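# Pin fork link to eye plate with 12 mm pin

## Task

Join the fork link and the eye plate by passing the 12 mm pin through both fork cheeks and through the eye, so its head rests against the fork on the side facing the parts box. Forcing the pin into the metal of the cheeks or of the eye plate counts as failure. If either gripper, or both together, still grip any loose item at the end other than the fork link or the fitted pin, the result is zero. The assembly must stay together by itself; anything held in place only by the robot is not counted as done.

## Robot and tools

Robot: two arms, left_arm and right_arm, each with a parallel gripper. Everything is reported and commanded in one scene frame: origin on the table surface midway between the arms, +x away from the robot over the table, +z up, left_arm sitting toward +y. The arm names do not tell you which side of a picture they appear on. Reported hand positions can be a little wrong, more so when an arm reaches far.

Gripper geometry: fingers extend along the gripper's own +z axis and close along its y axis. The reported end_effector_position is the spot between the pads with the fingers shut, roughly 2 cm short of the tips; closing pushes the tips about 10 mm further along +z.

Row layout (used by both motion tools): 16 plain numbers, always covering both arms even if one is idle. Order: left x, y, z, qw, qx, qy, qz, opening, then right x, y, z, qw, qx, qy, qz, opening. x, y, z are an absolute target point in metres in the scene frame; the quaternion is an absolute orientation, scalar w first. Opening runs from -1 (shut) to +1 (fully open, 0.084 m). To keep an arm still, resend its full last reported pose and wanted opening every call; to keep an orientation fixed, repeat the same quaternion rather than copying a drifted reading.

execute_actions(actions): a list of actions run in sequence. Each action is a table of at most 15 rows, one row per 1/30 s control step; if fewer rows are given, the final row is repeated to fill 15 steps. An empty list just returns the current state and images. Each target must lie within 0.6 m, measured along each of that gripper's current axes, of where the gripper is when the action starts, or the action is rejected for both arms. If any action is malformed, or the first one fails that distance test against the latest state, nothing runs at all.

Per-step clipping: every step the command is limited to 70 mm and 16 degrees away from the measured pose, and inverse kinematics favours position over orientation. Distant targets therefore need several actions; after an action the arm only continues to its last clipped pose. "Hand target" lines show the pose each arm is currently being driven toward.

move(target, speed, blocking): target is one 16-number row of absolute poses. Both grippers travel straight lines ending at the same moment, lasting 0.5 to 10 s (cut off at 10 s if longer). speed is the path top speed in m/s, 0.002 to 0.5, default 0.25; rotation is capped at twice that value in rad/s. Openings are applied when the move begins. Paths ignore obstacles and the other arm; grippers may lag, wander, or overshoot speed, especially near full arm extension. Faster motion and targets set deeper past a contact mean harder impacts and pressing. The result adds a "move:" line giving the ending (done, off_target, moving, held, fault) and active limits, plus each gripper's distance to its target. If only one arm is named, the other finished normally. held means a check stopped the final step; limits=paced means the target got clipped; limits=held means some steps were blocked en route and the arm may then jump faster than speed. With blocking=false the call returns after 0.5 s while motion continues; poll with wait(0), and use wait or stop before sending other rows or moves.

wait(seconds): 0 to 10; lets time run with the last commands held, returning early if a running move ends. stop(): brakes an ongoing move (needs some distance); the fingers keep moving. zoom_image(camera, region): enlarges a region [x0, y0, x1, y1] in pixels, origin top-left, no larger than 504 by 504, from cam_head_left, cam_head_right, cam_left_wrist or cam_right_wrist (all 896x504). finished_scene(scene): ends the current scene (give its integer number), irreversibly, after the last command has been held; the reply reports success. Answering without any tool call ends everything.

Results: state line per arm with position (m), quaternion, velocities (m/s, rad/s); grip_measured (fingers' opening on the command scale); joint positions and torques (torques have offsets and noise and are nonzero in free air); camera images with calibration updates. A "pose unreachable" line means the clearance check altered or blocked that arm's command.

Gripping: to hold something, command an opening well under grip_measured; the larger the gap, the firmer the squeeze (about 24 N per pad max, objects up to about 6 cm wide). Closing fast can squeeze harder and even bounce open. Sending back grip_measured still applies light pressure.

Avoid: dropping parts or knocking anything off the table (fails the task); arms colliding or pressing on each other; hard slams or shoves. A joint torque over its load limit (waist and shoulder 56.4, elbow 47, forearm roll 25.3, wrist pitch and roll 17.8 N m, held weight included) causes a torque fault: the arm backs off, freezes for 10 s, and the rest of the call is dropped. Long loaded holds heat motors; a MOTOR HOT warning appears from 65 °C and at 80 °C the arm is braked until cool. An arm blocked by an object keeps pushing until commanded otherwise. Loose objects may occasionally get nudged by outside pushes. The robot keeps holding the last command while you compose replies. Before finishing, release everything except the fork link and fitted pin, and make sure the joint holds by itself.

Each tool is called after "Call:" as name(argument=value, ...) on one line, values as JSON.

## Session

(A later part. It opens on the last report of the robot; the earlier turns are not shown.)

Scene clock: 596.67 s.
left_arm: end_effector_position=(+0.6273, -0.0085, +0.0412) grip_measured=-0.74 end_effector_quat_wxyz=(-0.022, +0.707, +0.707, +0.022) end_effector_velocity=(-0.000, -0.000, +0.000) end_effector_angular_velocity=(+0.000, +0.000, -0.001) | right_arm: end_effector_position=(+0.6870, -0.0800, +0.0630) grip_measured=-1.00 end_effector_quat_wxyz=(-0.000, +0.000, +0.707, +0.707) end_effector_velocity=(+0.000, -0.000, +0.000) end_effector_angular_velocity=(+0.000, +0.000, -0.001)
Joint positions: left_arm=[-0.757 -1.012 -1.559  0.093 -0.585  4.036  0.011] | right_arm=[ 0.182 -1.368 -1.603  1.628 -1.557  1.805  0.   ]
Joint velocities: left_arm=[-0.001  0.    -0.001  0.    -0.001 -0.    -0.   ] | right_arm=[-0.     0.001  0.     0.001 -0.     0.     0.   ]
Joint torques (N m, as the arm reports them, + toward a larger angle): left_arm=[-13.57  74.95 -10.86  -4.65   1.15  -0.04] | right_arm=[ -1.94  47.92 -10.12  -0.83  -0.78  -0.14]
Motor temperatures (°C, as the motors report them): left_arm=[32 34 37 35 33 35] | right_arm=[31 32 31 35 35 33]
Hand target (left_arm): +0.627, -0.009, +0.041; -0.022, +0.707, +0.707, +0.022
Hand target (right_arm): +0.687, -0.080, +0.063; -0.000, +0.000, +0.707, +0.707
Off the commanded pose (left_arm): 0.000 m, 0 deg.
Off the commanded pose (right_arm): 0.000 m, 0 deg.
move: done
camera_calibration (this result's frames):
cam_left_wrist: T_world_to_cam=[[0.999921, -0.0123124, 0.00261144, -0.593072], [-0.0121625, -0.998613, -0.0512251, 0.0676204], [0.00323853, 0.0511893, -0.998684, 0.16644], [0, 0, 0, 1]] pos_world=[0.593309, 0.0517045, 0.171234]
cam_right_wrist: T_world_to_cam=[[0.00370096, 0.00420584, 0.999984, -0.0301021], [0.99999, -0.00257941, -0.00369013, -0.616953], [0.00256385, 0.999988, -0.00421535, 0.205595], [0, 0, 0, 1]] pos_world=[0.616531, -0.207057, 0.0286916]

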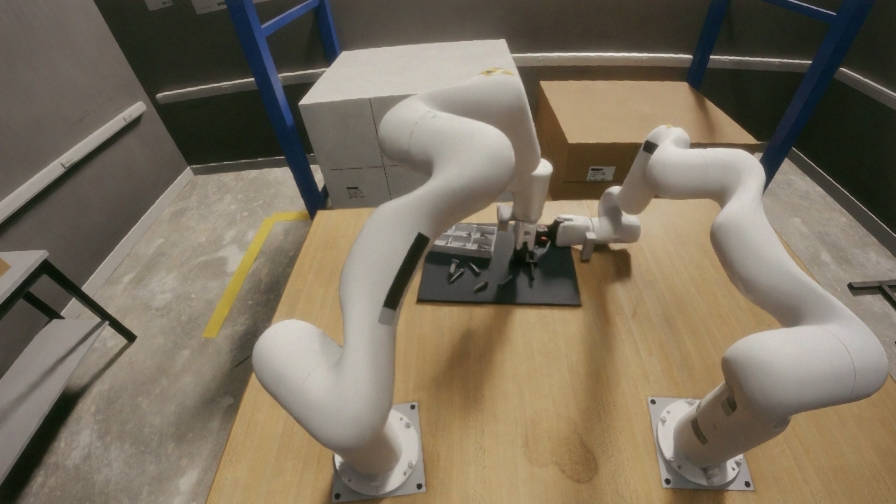

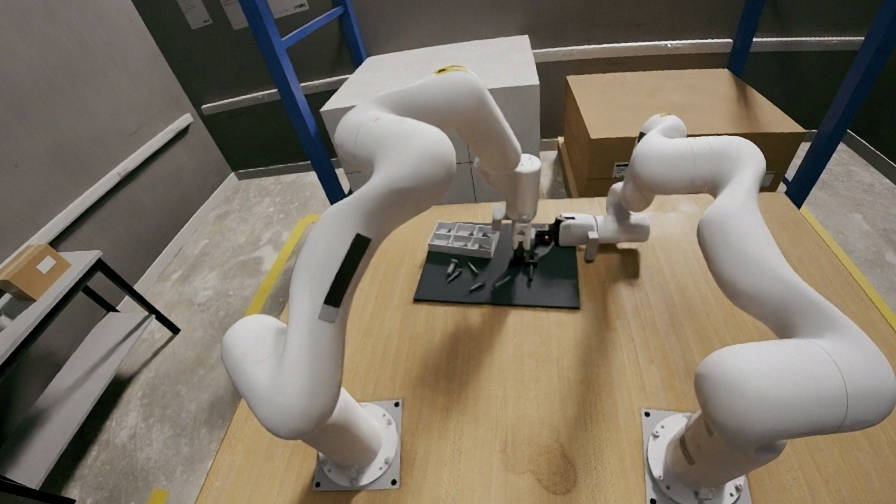

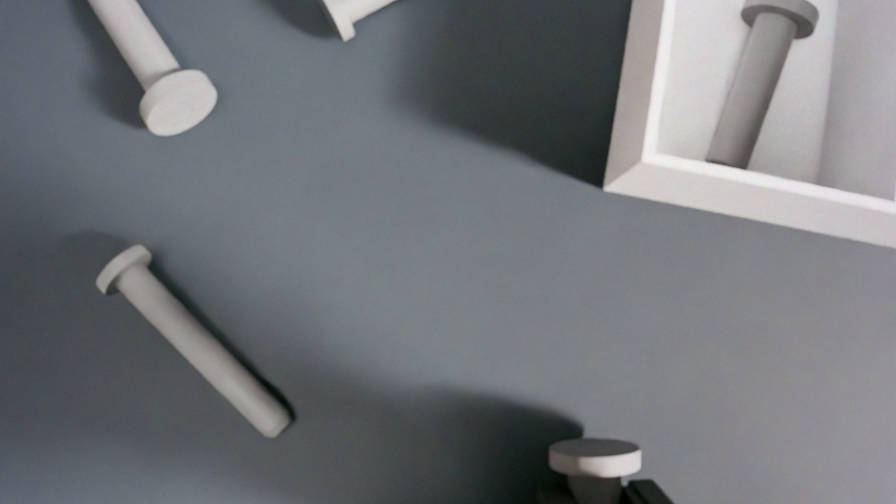

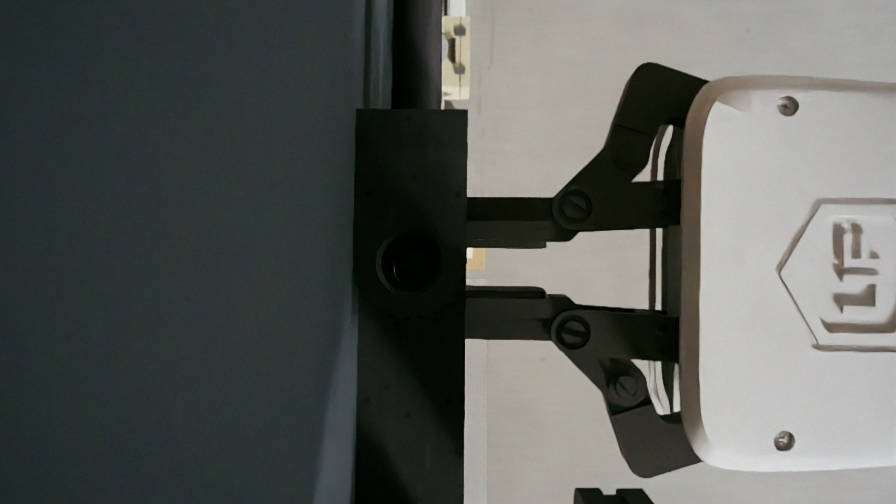

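Call:
move(target=[0.6275,-0.007,0.041,-0.01,0.707,0.707,0.01,-0.2,0.687,-0.08,0.063,0,0,0.707,0.707,-1], speed=0.005)

Call:
move(target=[0.628,-0.004,0.040,0,0.707,0.707,0,-0.2,0.687,-0.08,0.063,0,0,0.707,0.707,-1], speed=0.005)

Call:
move(target=[0.628,-0.004,0.040,0,0.707,0.707,0,-1,0.687,-0.08,0.063,0,0,0.707,0.707,-1], speed=0.02)

Call:
move(target=[0.628,0.038,0.041,0,0.707,0.707,0,-1,0.687,-0.08,0.063,0,0,0.707,0.707,-1], speed=0.012)

Call:
zoom_image(camera="cam_right_wrist", region=[350,200,490,330])

Call:
zoom_image(camera="cam_head_right", region=[420,200,600,310])

Scene clock: 603.17 s.
left_arm: end_effector_position=(+0.6275, -0.0070, +0.0410) grip_measured=-0.22 end_effector_quat_wxyz=(-0.010, +0.707, +0.707, +0.010) end_effector_velocity=(-0.000, +0.000, -0.001) end_effector_angular_velocity=(-0.001, +0.001, -0.001) | right_arm: end_effector_position=(+0.6870, -0.0800, +0.0630) grip_measured=-1.00 end_effector_quat_wxyz=(-0.000, +0.000, +0.707, +0.707) end_effector_velocity=(-0.001, +0.000, -0.000) end_effector_angular_velocity=(+0.000, +0.001, -0.000)
Joint positions: left_arm=[-0.745 -1.    -1.538  0.045 -0.554  4.088  0.035] | right_arm=[ 0.182 -1.368 -1.603  1.628 -1.557  1.805  0.   ]
Joint velocities: left_arm=[ 0.    -0.001  0.001 -0.003  0.002  0.003  0.   ] | right_arm=[ 0.001  0.     0.002  0.001 -0.     0.     0.   ]
Joint torques (N m, as the arm reports them, + toward a larger angle): left_arm=[  7.21  73.56 -10.01  -0.46   0.29  -0.24] | right_arm=[ -2.27  45.85 -10.41  -0.67  -0.79  -0.15]
Motor temperatures (°C, as the motors report them): left_arm=[32 34 37 35 33 35] | right_arm=[31 32 31 35 35 33]
Hand target (left_arm): +0.628, -0.007, +0.041; -0.010, +0.707, +0.707, +0.010
Hand target (right_arm): +0.687, -0.080, +0.063; +0.000, +0.000, +0.707, +0.707
Off the commanded pose (left_arm): 0.000 m, 0 deg.
Off the commanded pose (right_arm): 0.000 m, 0 deg.
move: done
camera_calibration (this result's frames):
cam_left_wrist: T_world_to_cam=[[0.999921, -0.0121875, 0.00295942, -0.59326], [-0.0121338, -0.999773, -0.0175239, 0.0676681], [0.00317232, 0.0174866, -0.999842, 0.166016], [0, 0, 0, 1]] pos_world=[0.593508, 0.0575193, 0.168931]
cam_right_wrist: T_world_to_cam=[[0.00370093, 0.0042059, 0.999984, -0.0301021], [0.99999, -0.00257931, -0.0036901, -0.616953], [0.00256375, 0.999988, -0.0042154, 0.205595], [0, 0, 0, 1]] pos_world=[0.616531, -0.207057, 0.0286917]

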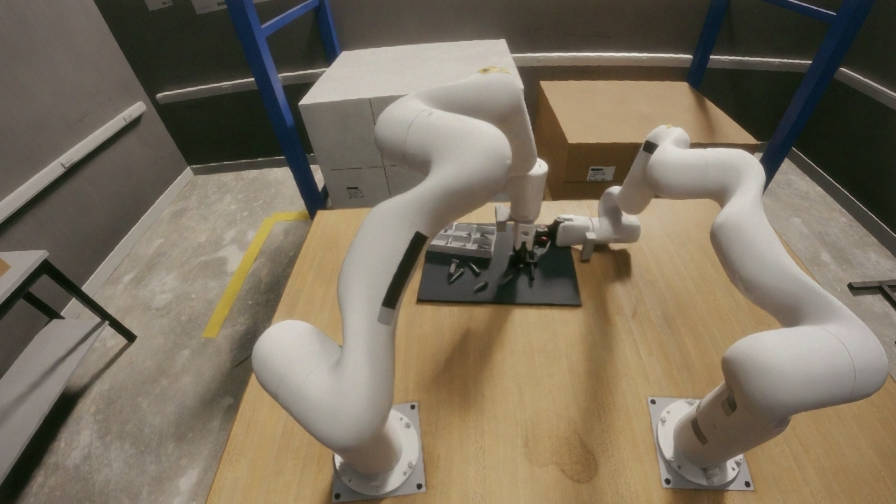

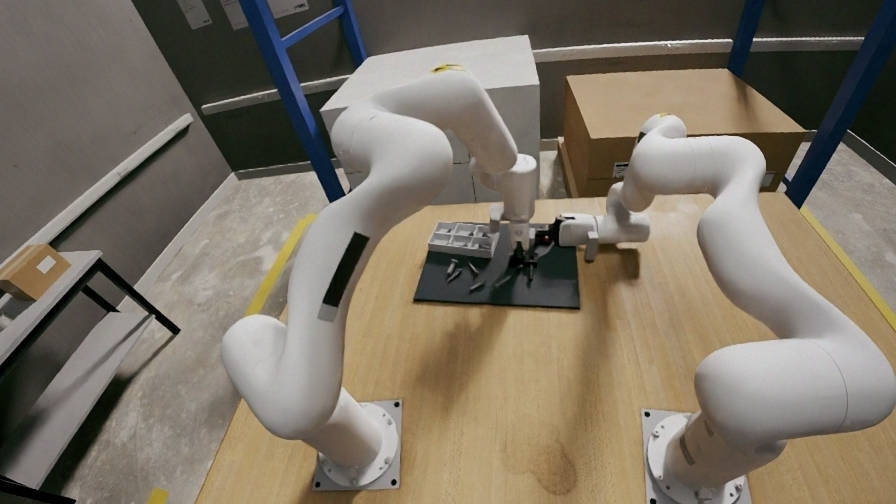

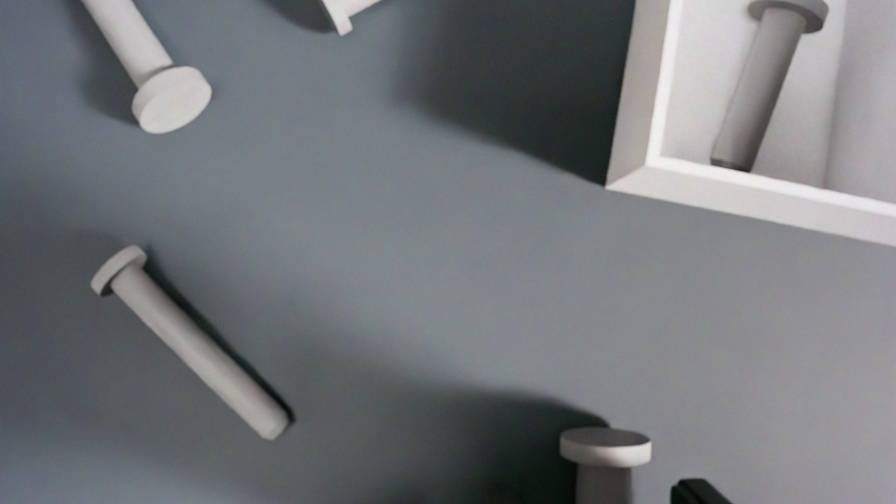

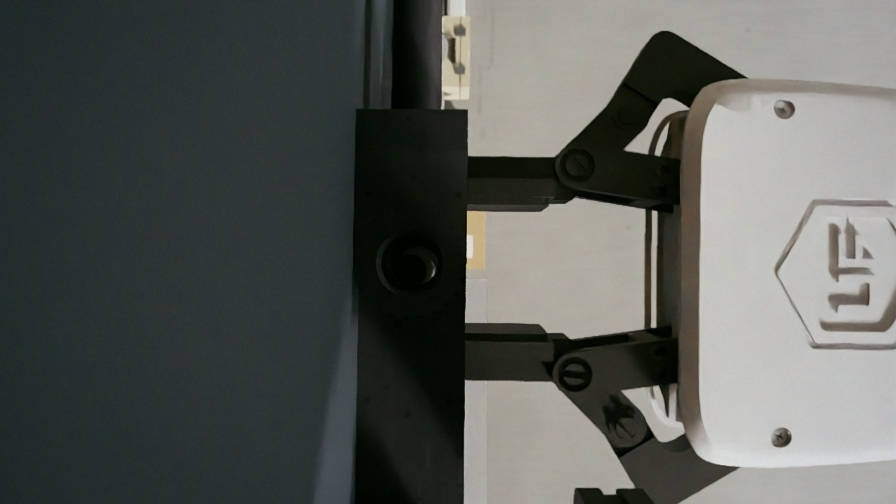

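Scene clock: 606.23 s.
left_arm: end_effector_position=(+0.6280, -0.0040, +0.0400) grip_measured=-0.22 end_effector_quat_wxyz=(-0.000, +0.707, +0.707, +0.000) end_effector_velocity=(+0.000, -0.001, +0.001) end_effector_angular_velocity=(-0.004, -0.002, -0.001) | right_arm: end_effector_position=(+0.6870, -0.0800, +0.0630) grip_measured=-1.00 end_effector_quat_wxyz=(+0.000, +0.000, +0.707, +0.707) end_effector_velocity=(+0.000, +0.001, +0.000) end_effector_angular_velocity=(+0.000, -0.001, +0.000)
Joint positions: left_arm=[-0.733 -0.992 -1.518  0.    -0.527  4.139  0.035] | right_arm=[ 0.182 -1.368 -1.603  1.628 -1.557  1.805  0.   ]
Joint velocities: left_arm=[-0.     0.002  0.001 -0.004  0.003  0.004 -0.   ] | right_arm=[ 0.001  0.    -0.001  0.001 -0.    -0.     0.   ]
Joint torques (N m, as the arm reports them, + toward a larger angle): left_arm=[ 6.83 71.79 -9.87 -0.36  0.27 -0.28] | right_arm=[ -1.61  45.57 -10.01  -1.76  -0.62  -0.09]
Motor temperatures (°C, as the motors report them): left_arm=[32 34 37 35 33 35] | right_arm=[31 32 31 35 35 33]
Hand target (left_arm): +0.628, -0.004, +0.040; -0.000, +0.707, +0.707, -0.000
Hand target (right_arm): +0.687, -0.080, +0.063; +0.000, +0.000, +0.707, +0.707
Off the commanded pose (left_arm): 0.000 m, 0 deg.
Off the commanded pose (right_arm): 0.000 m, 0 deg.
move: done
camera_calibration (this result's frames):
cam_left_wrist: T_world_to_cam=[[0.999921, -0.0120957, 0.00331769, -0.593728], [-0.0121307, -0.999869, 0.0107543, 0.0695127], [0.00318717, -0.0107937, -0.999937, 0.164847], [0, 0, 0, 1]] pos_world=[0.593999, 0.0641014, 0.166059]
cam_right_wrist: T_world_to_cam=[[0.00370077, 0.00420577, 0.999984, -0.030102], [0.99999, -0.00257945, -0.00368995, -0.616953], [0.00256389, 0.999988, -0.00421527, 0.205595], [0, 0, 0, 1]] pos_world=[0.616531, -0.207057, 0.0286916]

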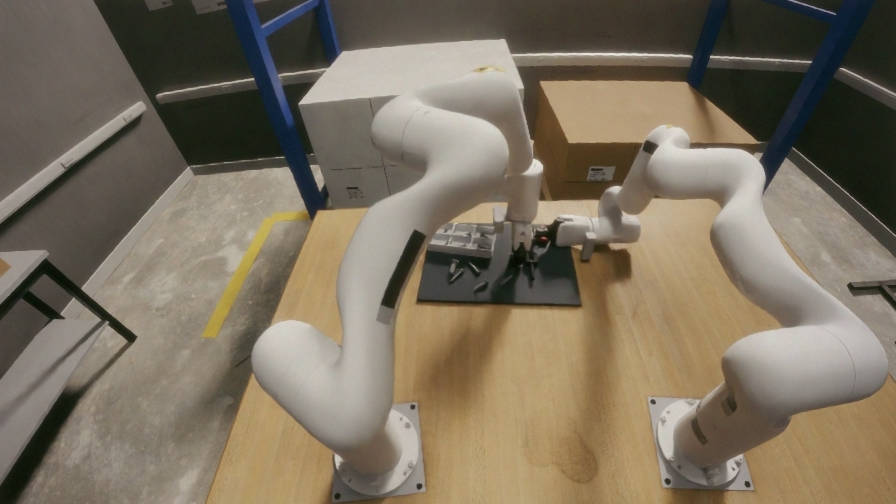

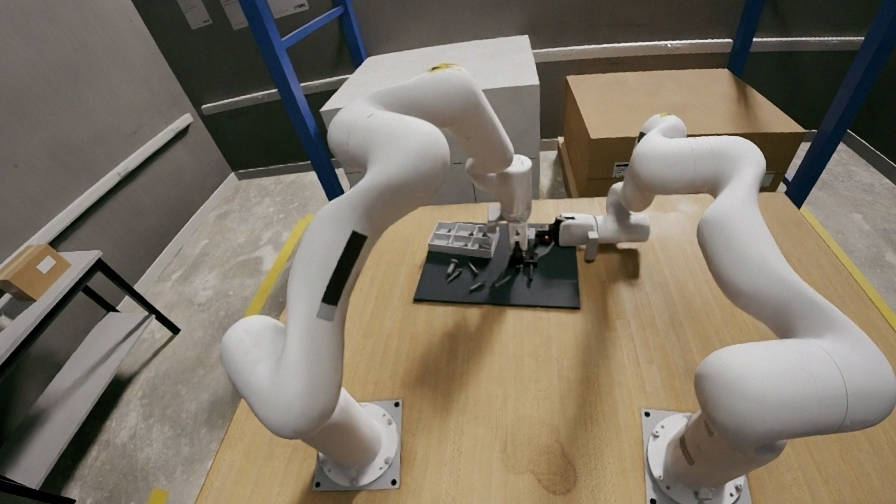

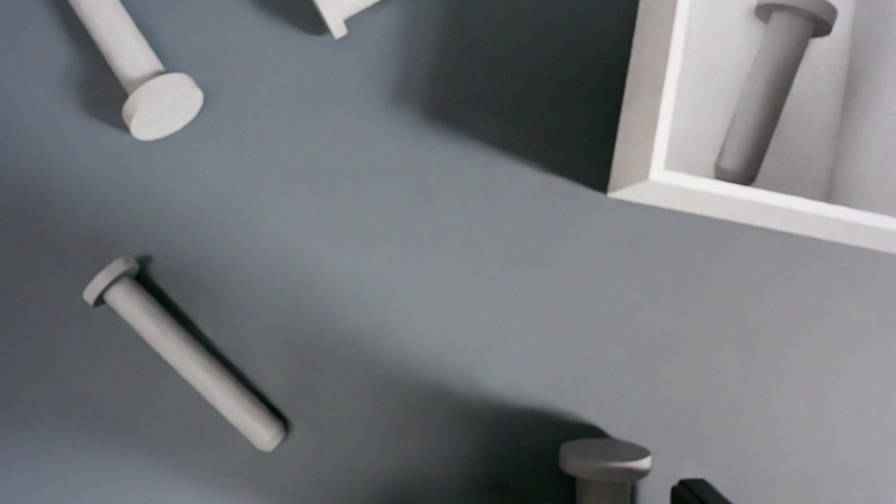

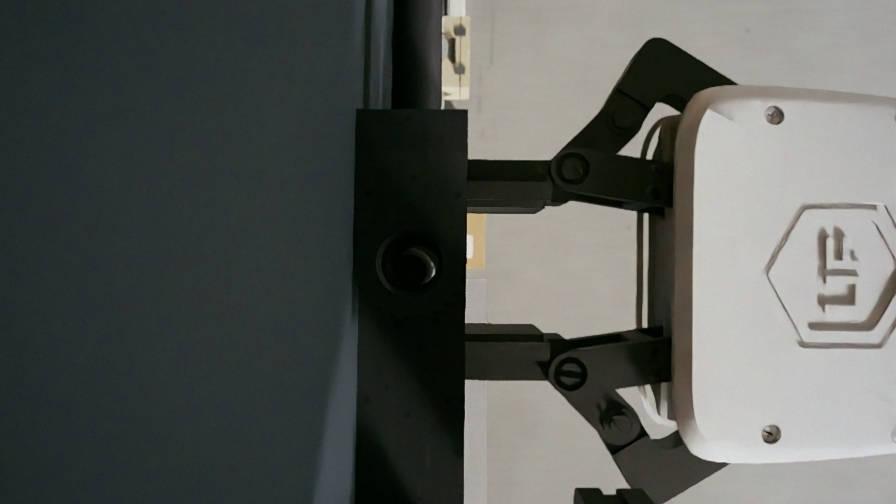

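Scene clock: 606.93 s.
left_arm: end_effector_position=(+0.6280, -0.0040, +0.0400) grip_measured=-0.74 end_effector_quat_wxyz=(-0.000, +0.707, +0.707, +0.000) end_effector_velocity=(+0.000, +0.000, -0.000) end_effector_angular_velocity=(+0.000, -0.001, -0.000) | right_arm: end_effector_position=(+0.6870, -0.0800, +0.0630) grip_measured=-1.00 end_effector_quat_wxyz=(+0.000, +0.000, +0.707, +0.707) end_effector_velocity=(+0.001, -0.001, +0.001) end_effector_angular_velocity=(+0.000, -0.000, -0.003)
Joint positions: left_arm=[-0.732 -0.992 -1.518  0.    -0.526  4.139  0.011] | right_arm=[ 0.182 -1.368 -1.603  1.628 -1.557  1.805  0.   ]
Joint velocities: left_arm=[ 0.001 -0.001  0.     0.001  0.001  0.     0.   ] | right_arm=[-0.002  0.001 -0.     0.001  0.     0.001  0.   ]
Joint torques (N m, as the arm reports them, + toward a larger angle): left_arm=[ 6.87 72.36 -9.82 -0.26  0.37 -0.14] | right_arm=[ -0.27  45.58 -10.76  -0.97  -0.9   -0.31]
Motor temperatures (°C, as the motors report them): left_arm=[32 34 37 35 33 35] | right_arm=[31 32 31 35 35 33]
Hand target (left_arm): +0.628, -0.004, +0.040; -0.000, +0.707, +0.707, -0.000
Hand target (right_arm): +0.687, -0.080, +0.063; +0.000, -0.000, +0.707, +0.707
Off the commanded pose (left_arm): 0.000 m, 0 deg.
Off the commanded pose (right_arm): 0.000 m, 0 deg.
move: done
camera_calibration (this result's frames):
cam_left_wrist: T_world_to_cam=[[0.999921, -0.0121165, 0.00336121, -0.593727], [-0.0121526, -0.999866, 0.0109431, 0.0695334], [0.00322817, -0.0109831, -0.999934, 0.164812], [0, 0, 0, 1]] pos_world=[0.593993, 0.0641403, 0.166036]
cam_right_wrist: T_world_to_cam=[[0.00370074, 0.00420582, 0.999984, -0.030102], [0.99999, -0.0025796, -0.00368991, -0.616953], [0.00256404, 0.999988, -0.00421533, 0.205595], [0, 0, 0, 1]] pos_world=[0.616531, -0.207057, 0.0286916]

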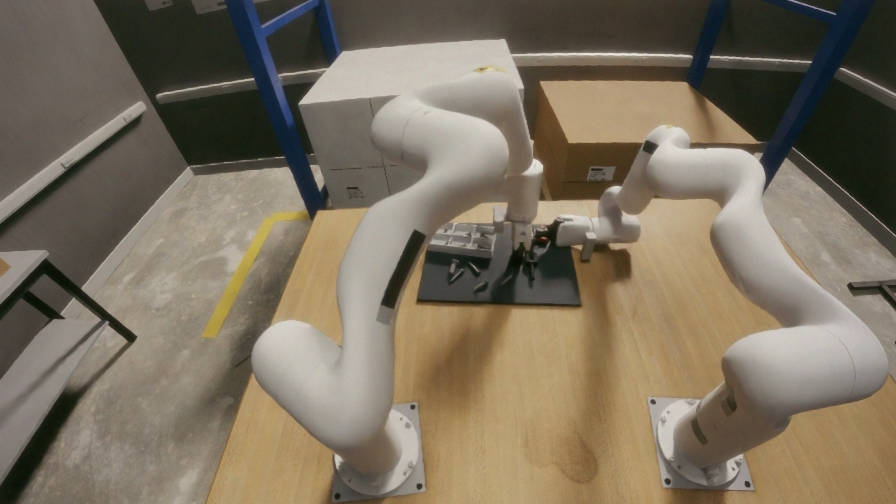

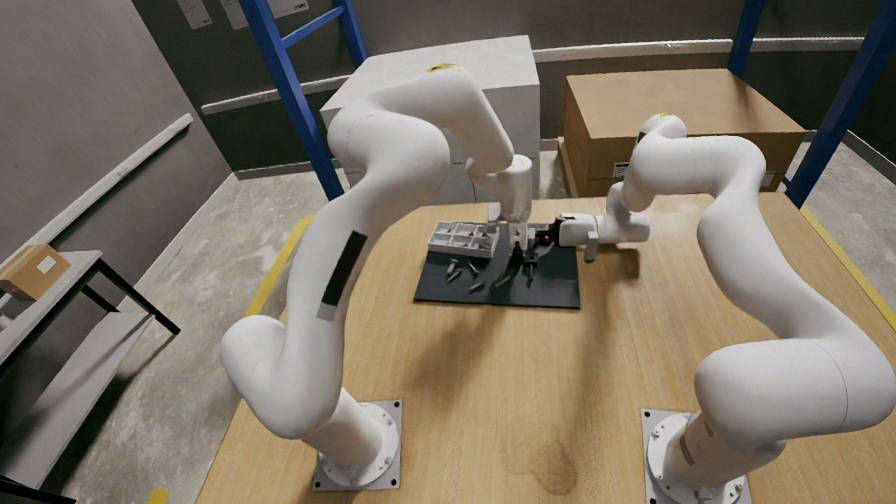

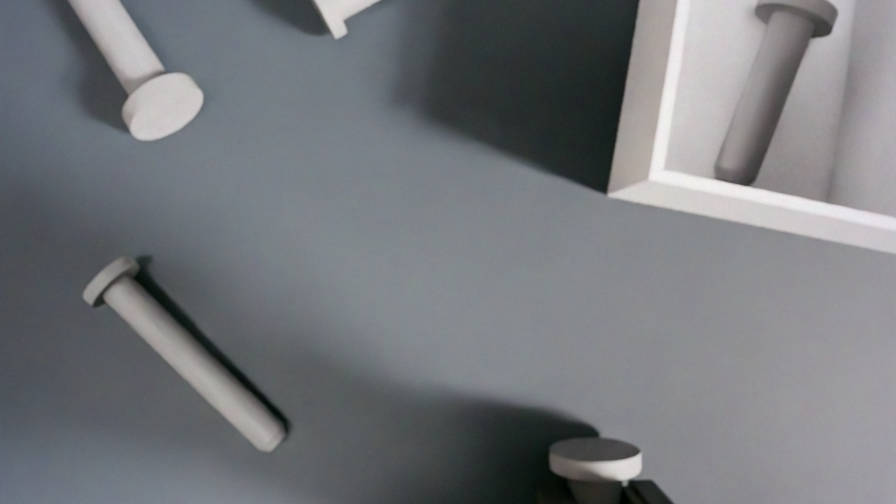

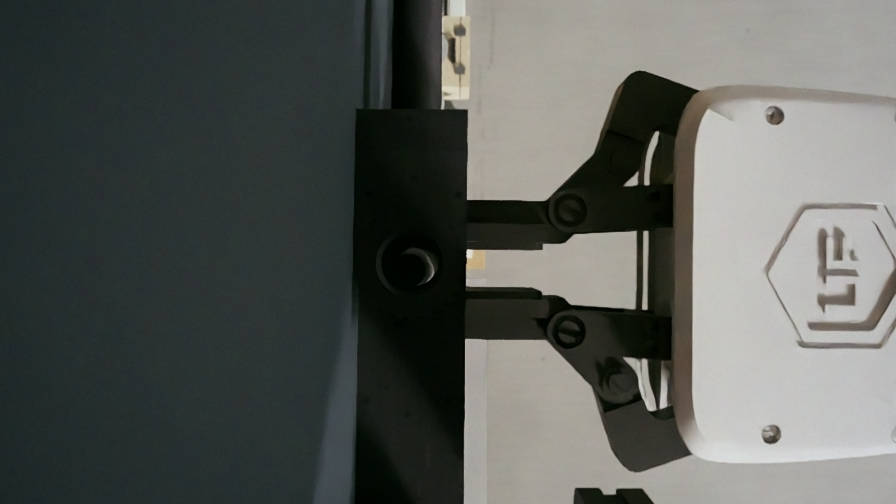

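Scene clock: 610.67 s.
left_arm: end_effector_position=(+0.6279, +0.0378, +0.0410) grip_measured=-0.74 end_effector_quat_wxyz=(+0.000, +0.707, +0.707, +0.000) end_effector_velocity=(-0.000, +0.001, -0.000) end_effector_angular_velocity=(-0.001, -0.000, -0.001) | right_arm: end_effector_position=(+0.6870, -0.0800, +0.0630) grip_measured=-1.00 end_effector_quat_wxyz=(+0.000, -0.000, +0.707, +0.707) end_effector_velocity=(-0.000, -0.001, +0.000) end_effector_angular_velocity=(-0.000, +0.000, -0.000)
Joint positions: left_arm=[-0.678 -0.947 -1.433  0.    -0.487  4.193  0.011] | right_arm=[ 0.182 -1.368 -1.603  1.628 -1.557  1.805  0.   ]
Joint velocities: left_arm=[ 0.002  0.002  0.004 -0.001  0.003  0.003  0.   ] | right_arm=[-0.001  0.     0.001 -0.    -0.     0.     0.   ]
Joint torques (N m, as the arm reports them, + toward a larger angle): left_arm=[ 5.91 71.76 -9.88 -0.55  0.31 -0.29] | right_arm=[ -2.36  47.03 -12.26  -0.38  -0.58  -0.09]
Motor temperatures (°C, as the motors report them): left_arm=[32 34 37 35 33 35] | right_arm=[31 32 31 35 35 33]
Hand target (left_arm): +0.628, +0.038, +0.041; +0.000, +0.707, +0.707, +0.000
Hand target (right_arm): +0.687, -0.080, +0.063; -0.000, -0.000, +0.707, +0.707
Off the commanded pose (left_arm): 0.000 m, 0 deg.
Off the commanded pose (right_arm): 0.000 m, 0 deg.
move: done
camera_calibration (this result's frames):
cam_left_wrist: T_world_to_cam=[[0.999921, -0.01205, 0.00345702, -0.593113], [-0.0120869, -0.999868, 0.0108761, 0.111294], [0.00332551, -0.010917, -0.999935, 0.166173], [0, 0, 0, 1]] pos_world=[0.593859, 0.105946, 0.167002]
cam_right_wrist: T_world_to_cam=[[0.00370058, 0.00420579, 0.999984, -0.0301019], [0.99999, -0.0025793, -0.00368976, -0.616953], [0.00256375, 0.999988, -0.00421529, 0.205595], [0, 0, 0, 1]] pos_world=[0.616531, -0.207057, 0.0286917]

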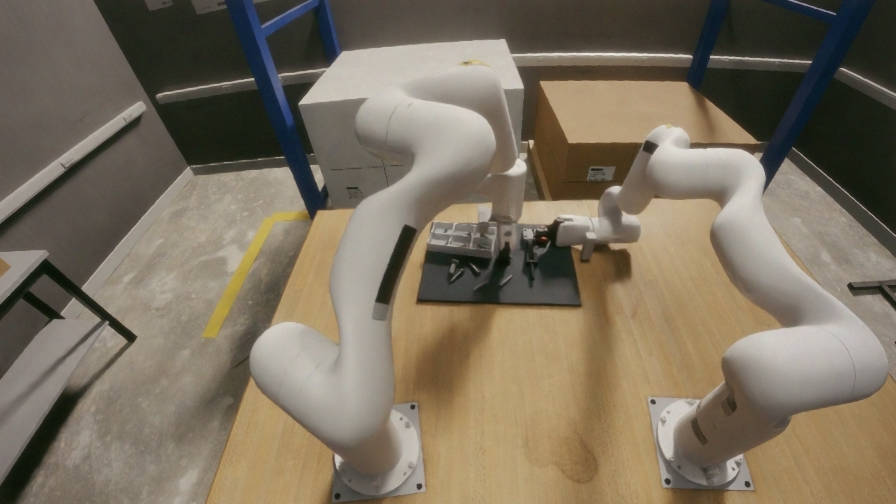

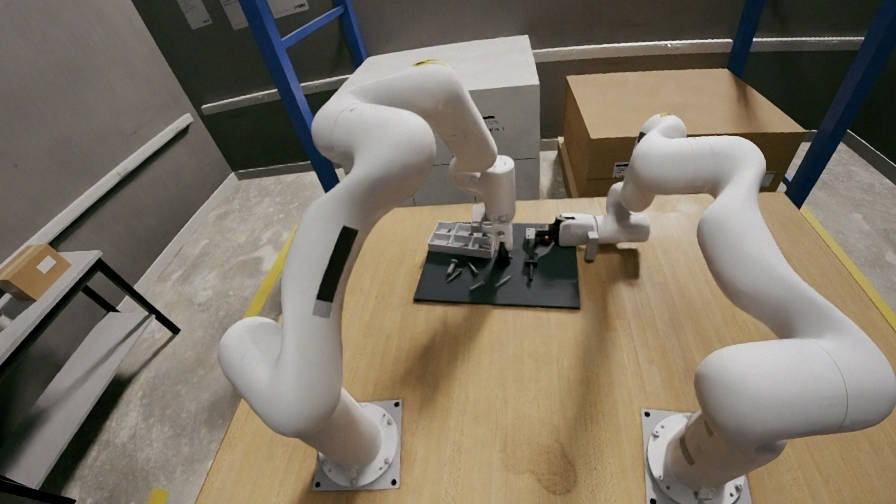

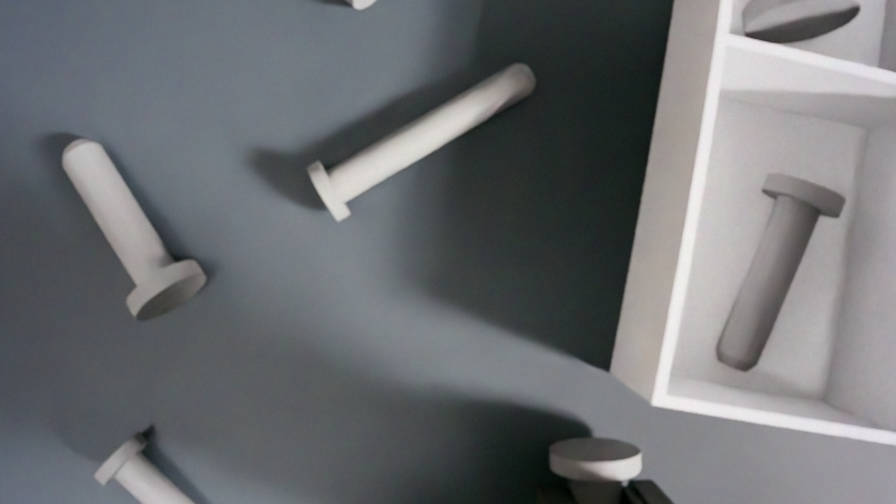

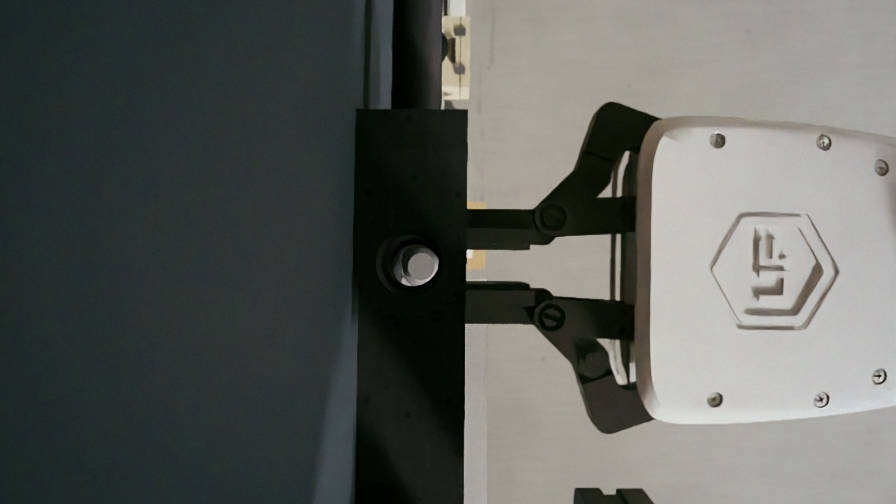

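Region (350, 200, 490, 330) of cam_right_wrist's 896x504 image, scaled by 3.600, with more detail than that image has; it fills the top 468 rows of this view, and the rest is white.

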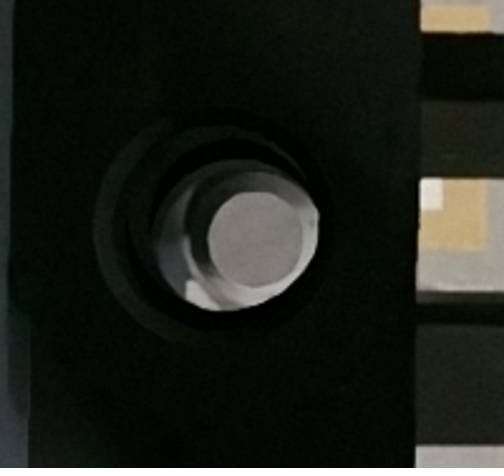

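Region (420, 200, 600, 310) of cam_head_right's 896x504 image, scaled by 2.800, with more detail than that image has.

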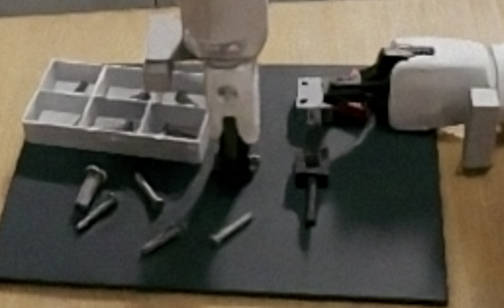

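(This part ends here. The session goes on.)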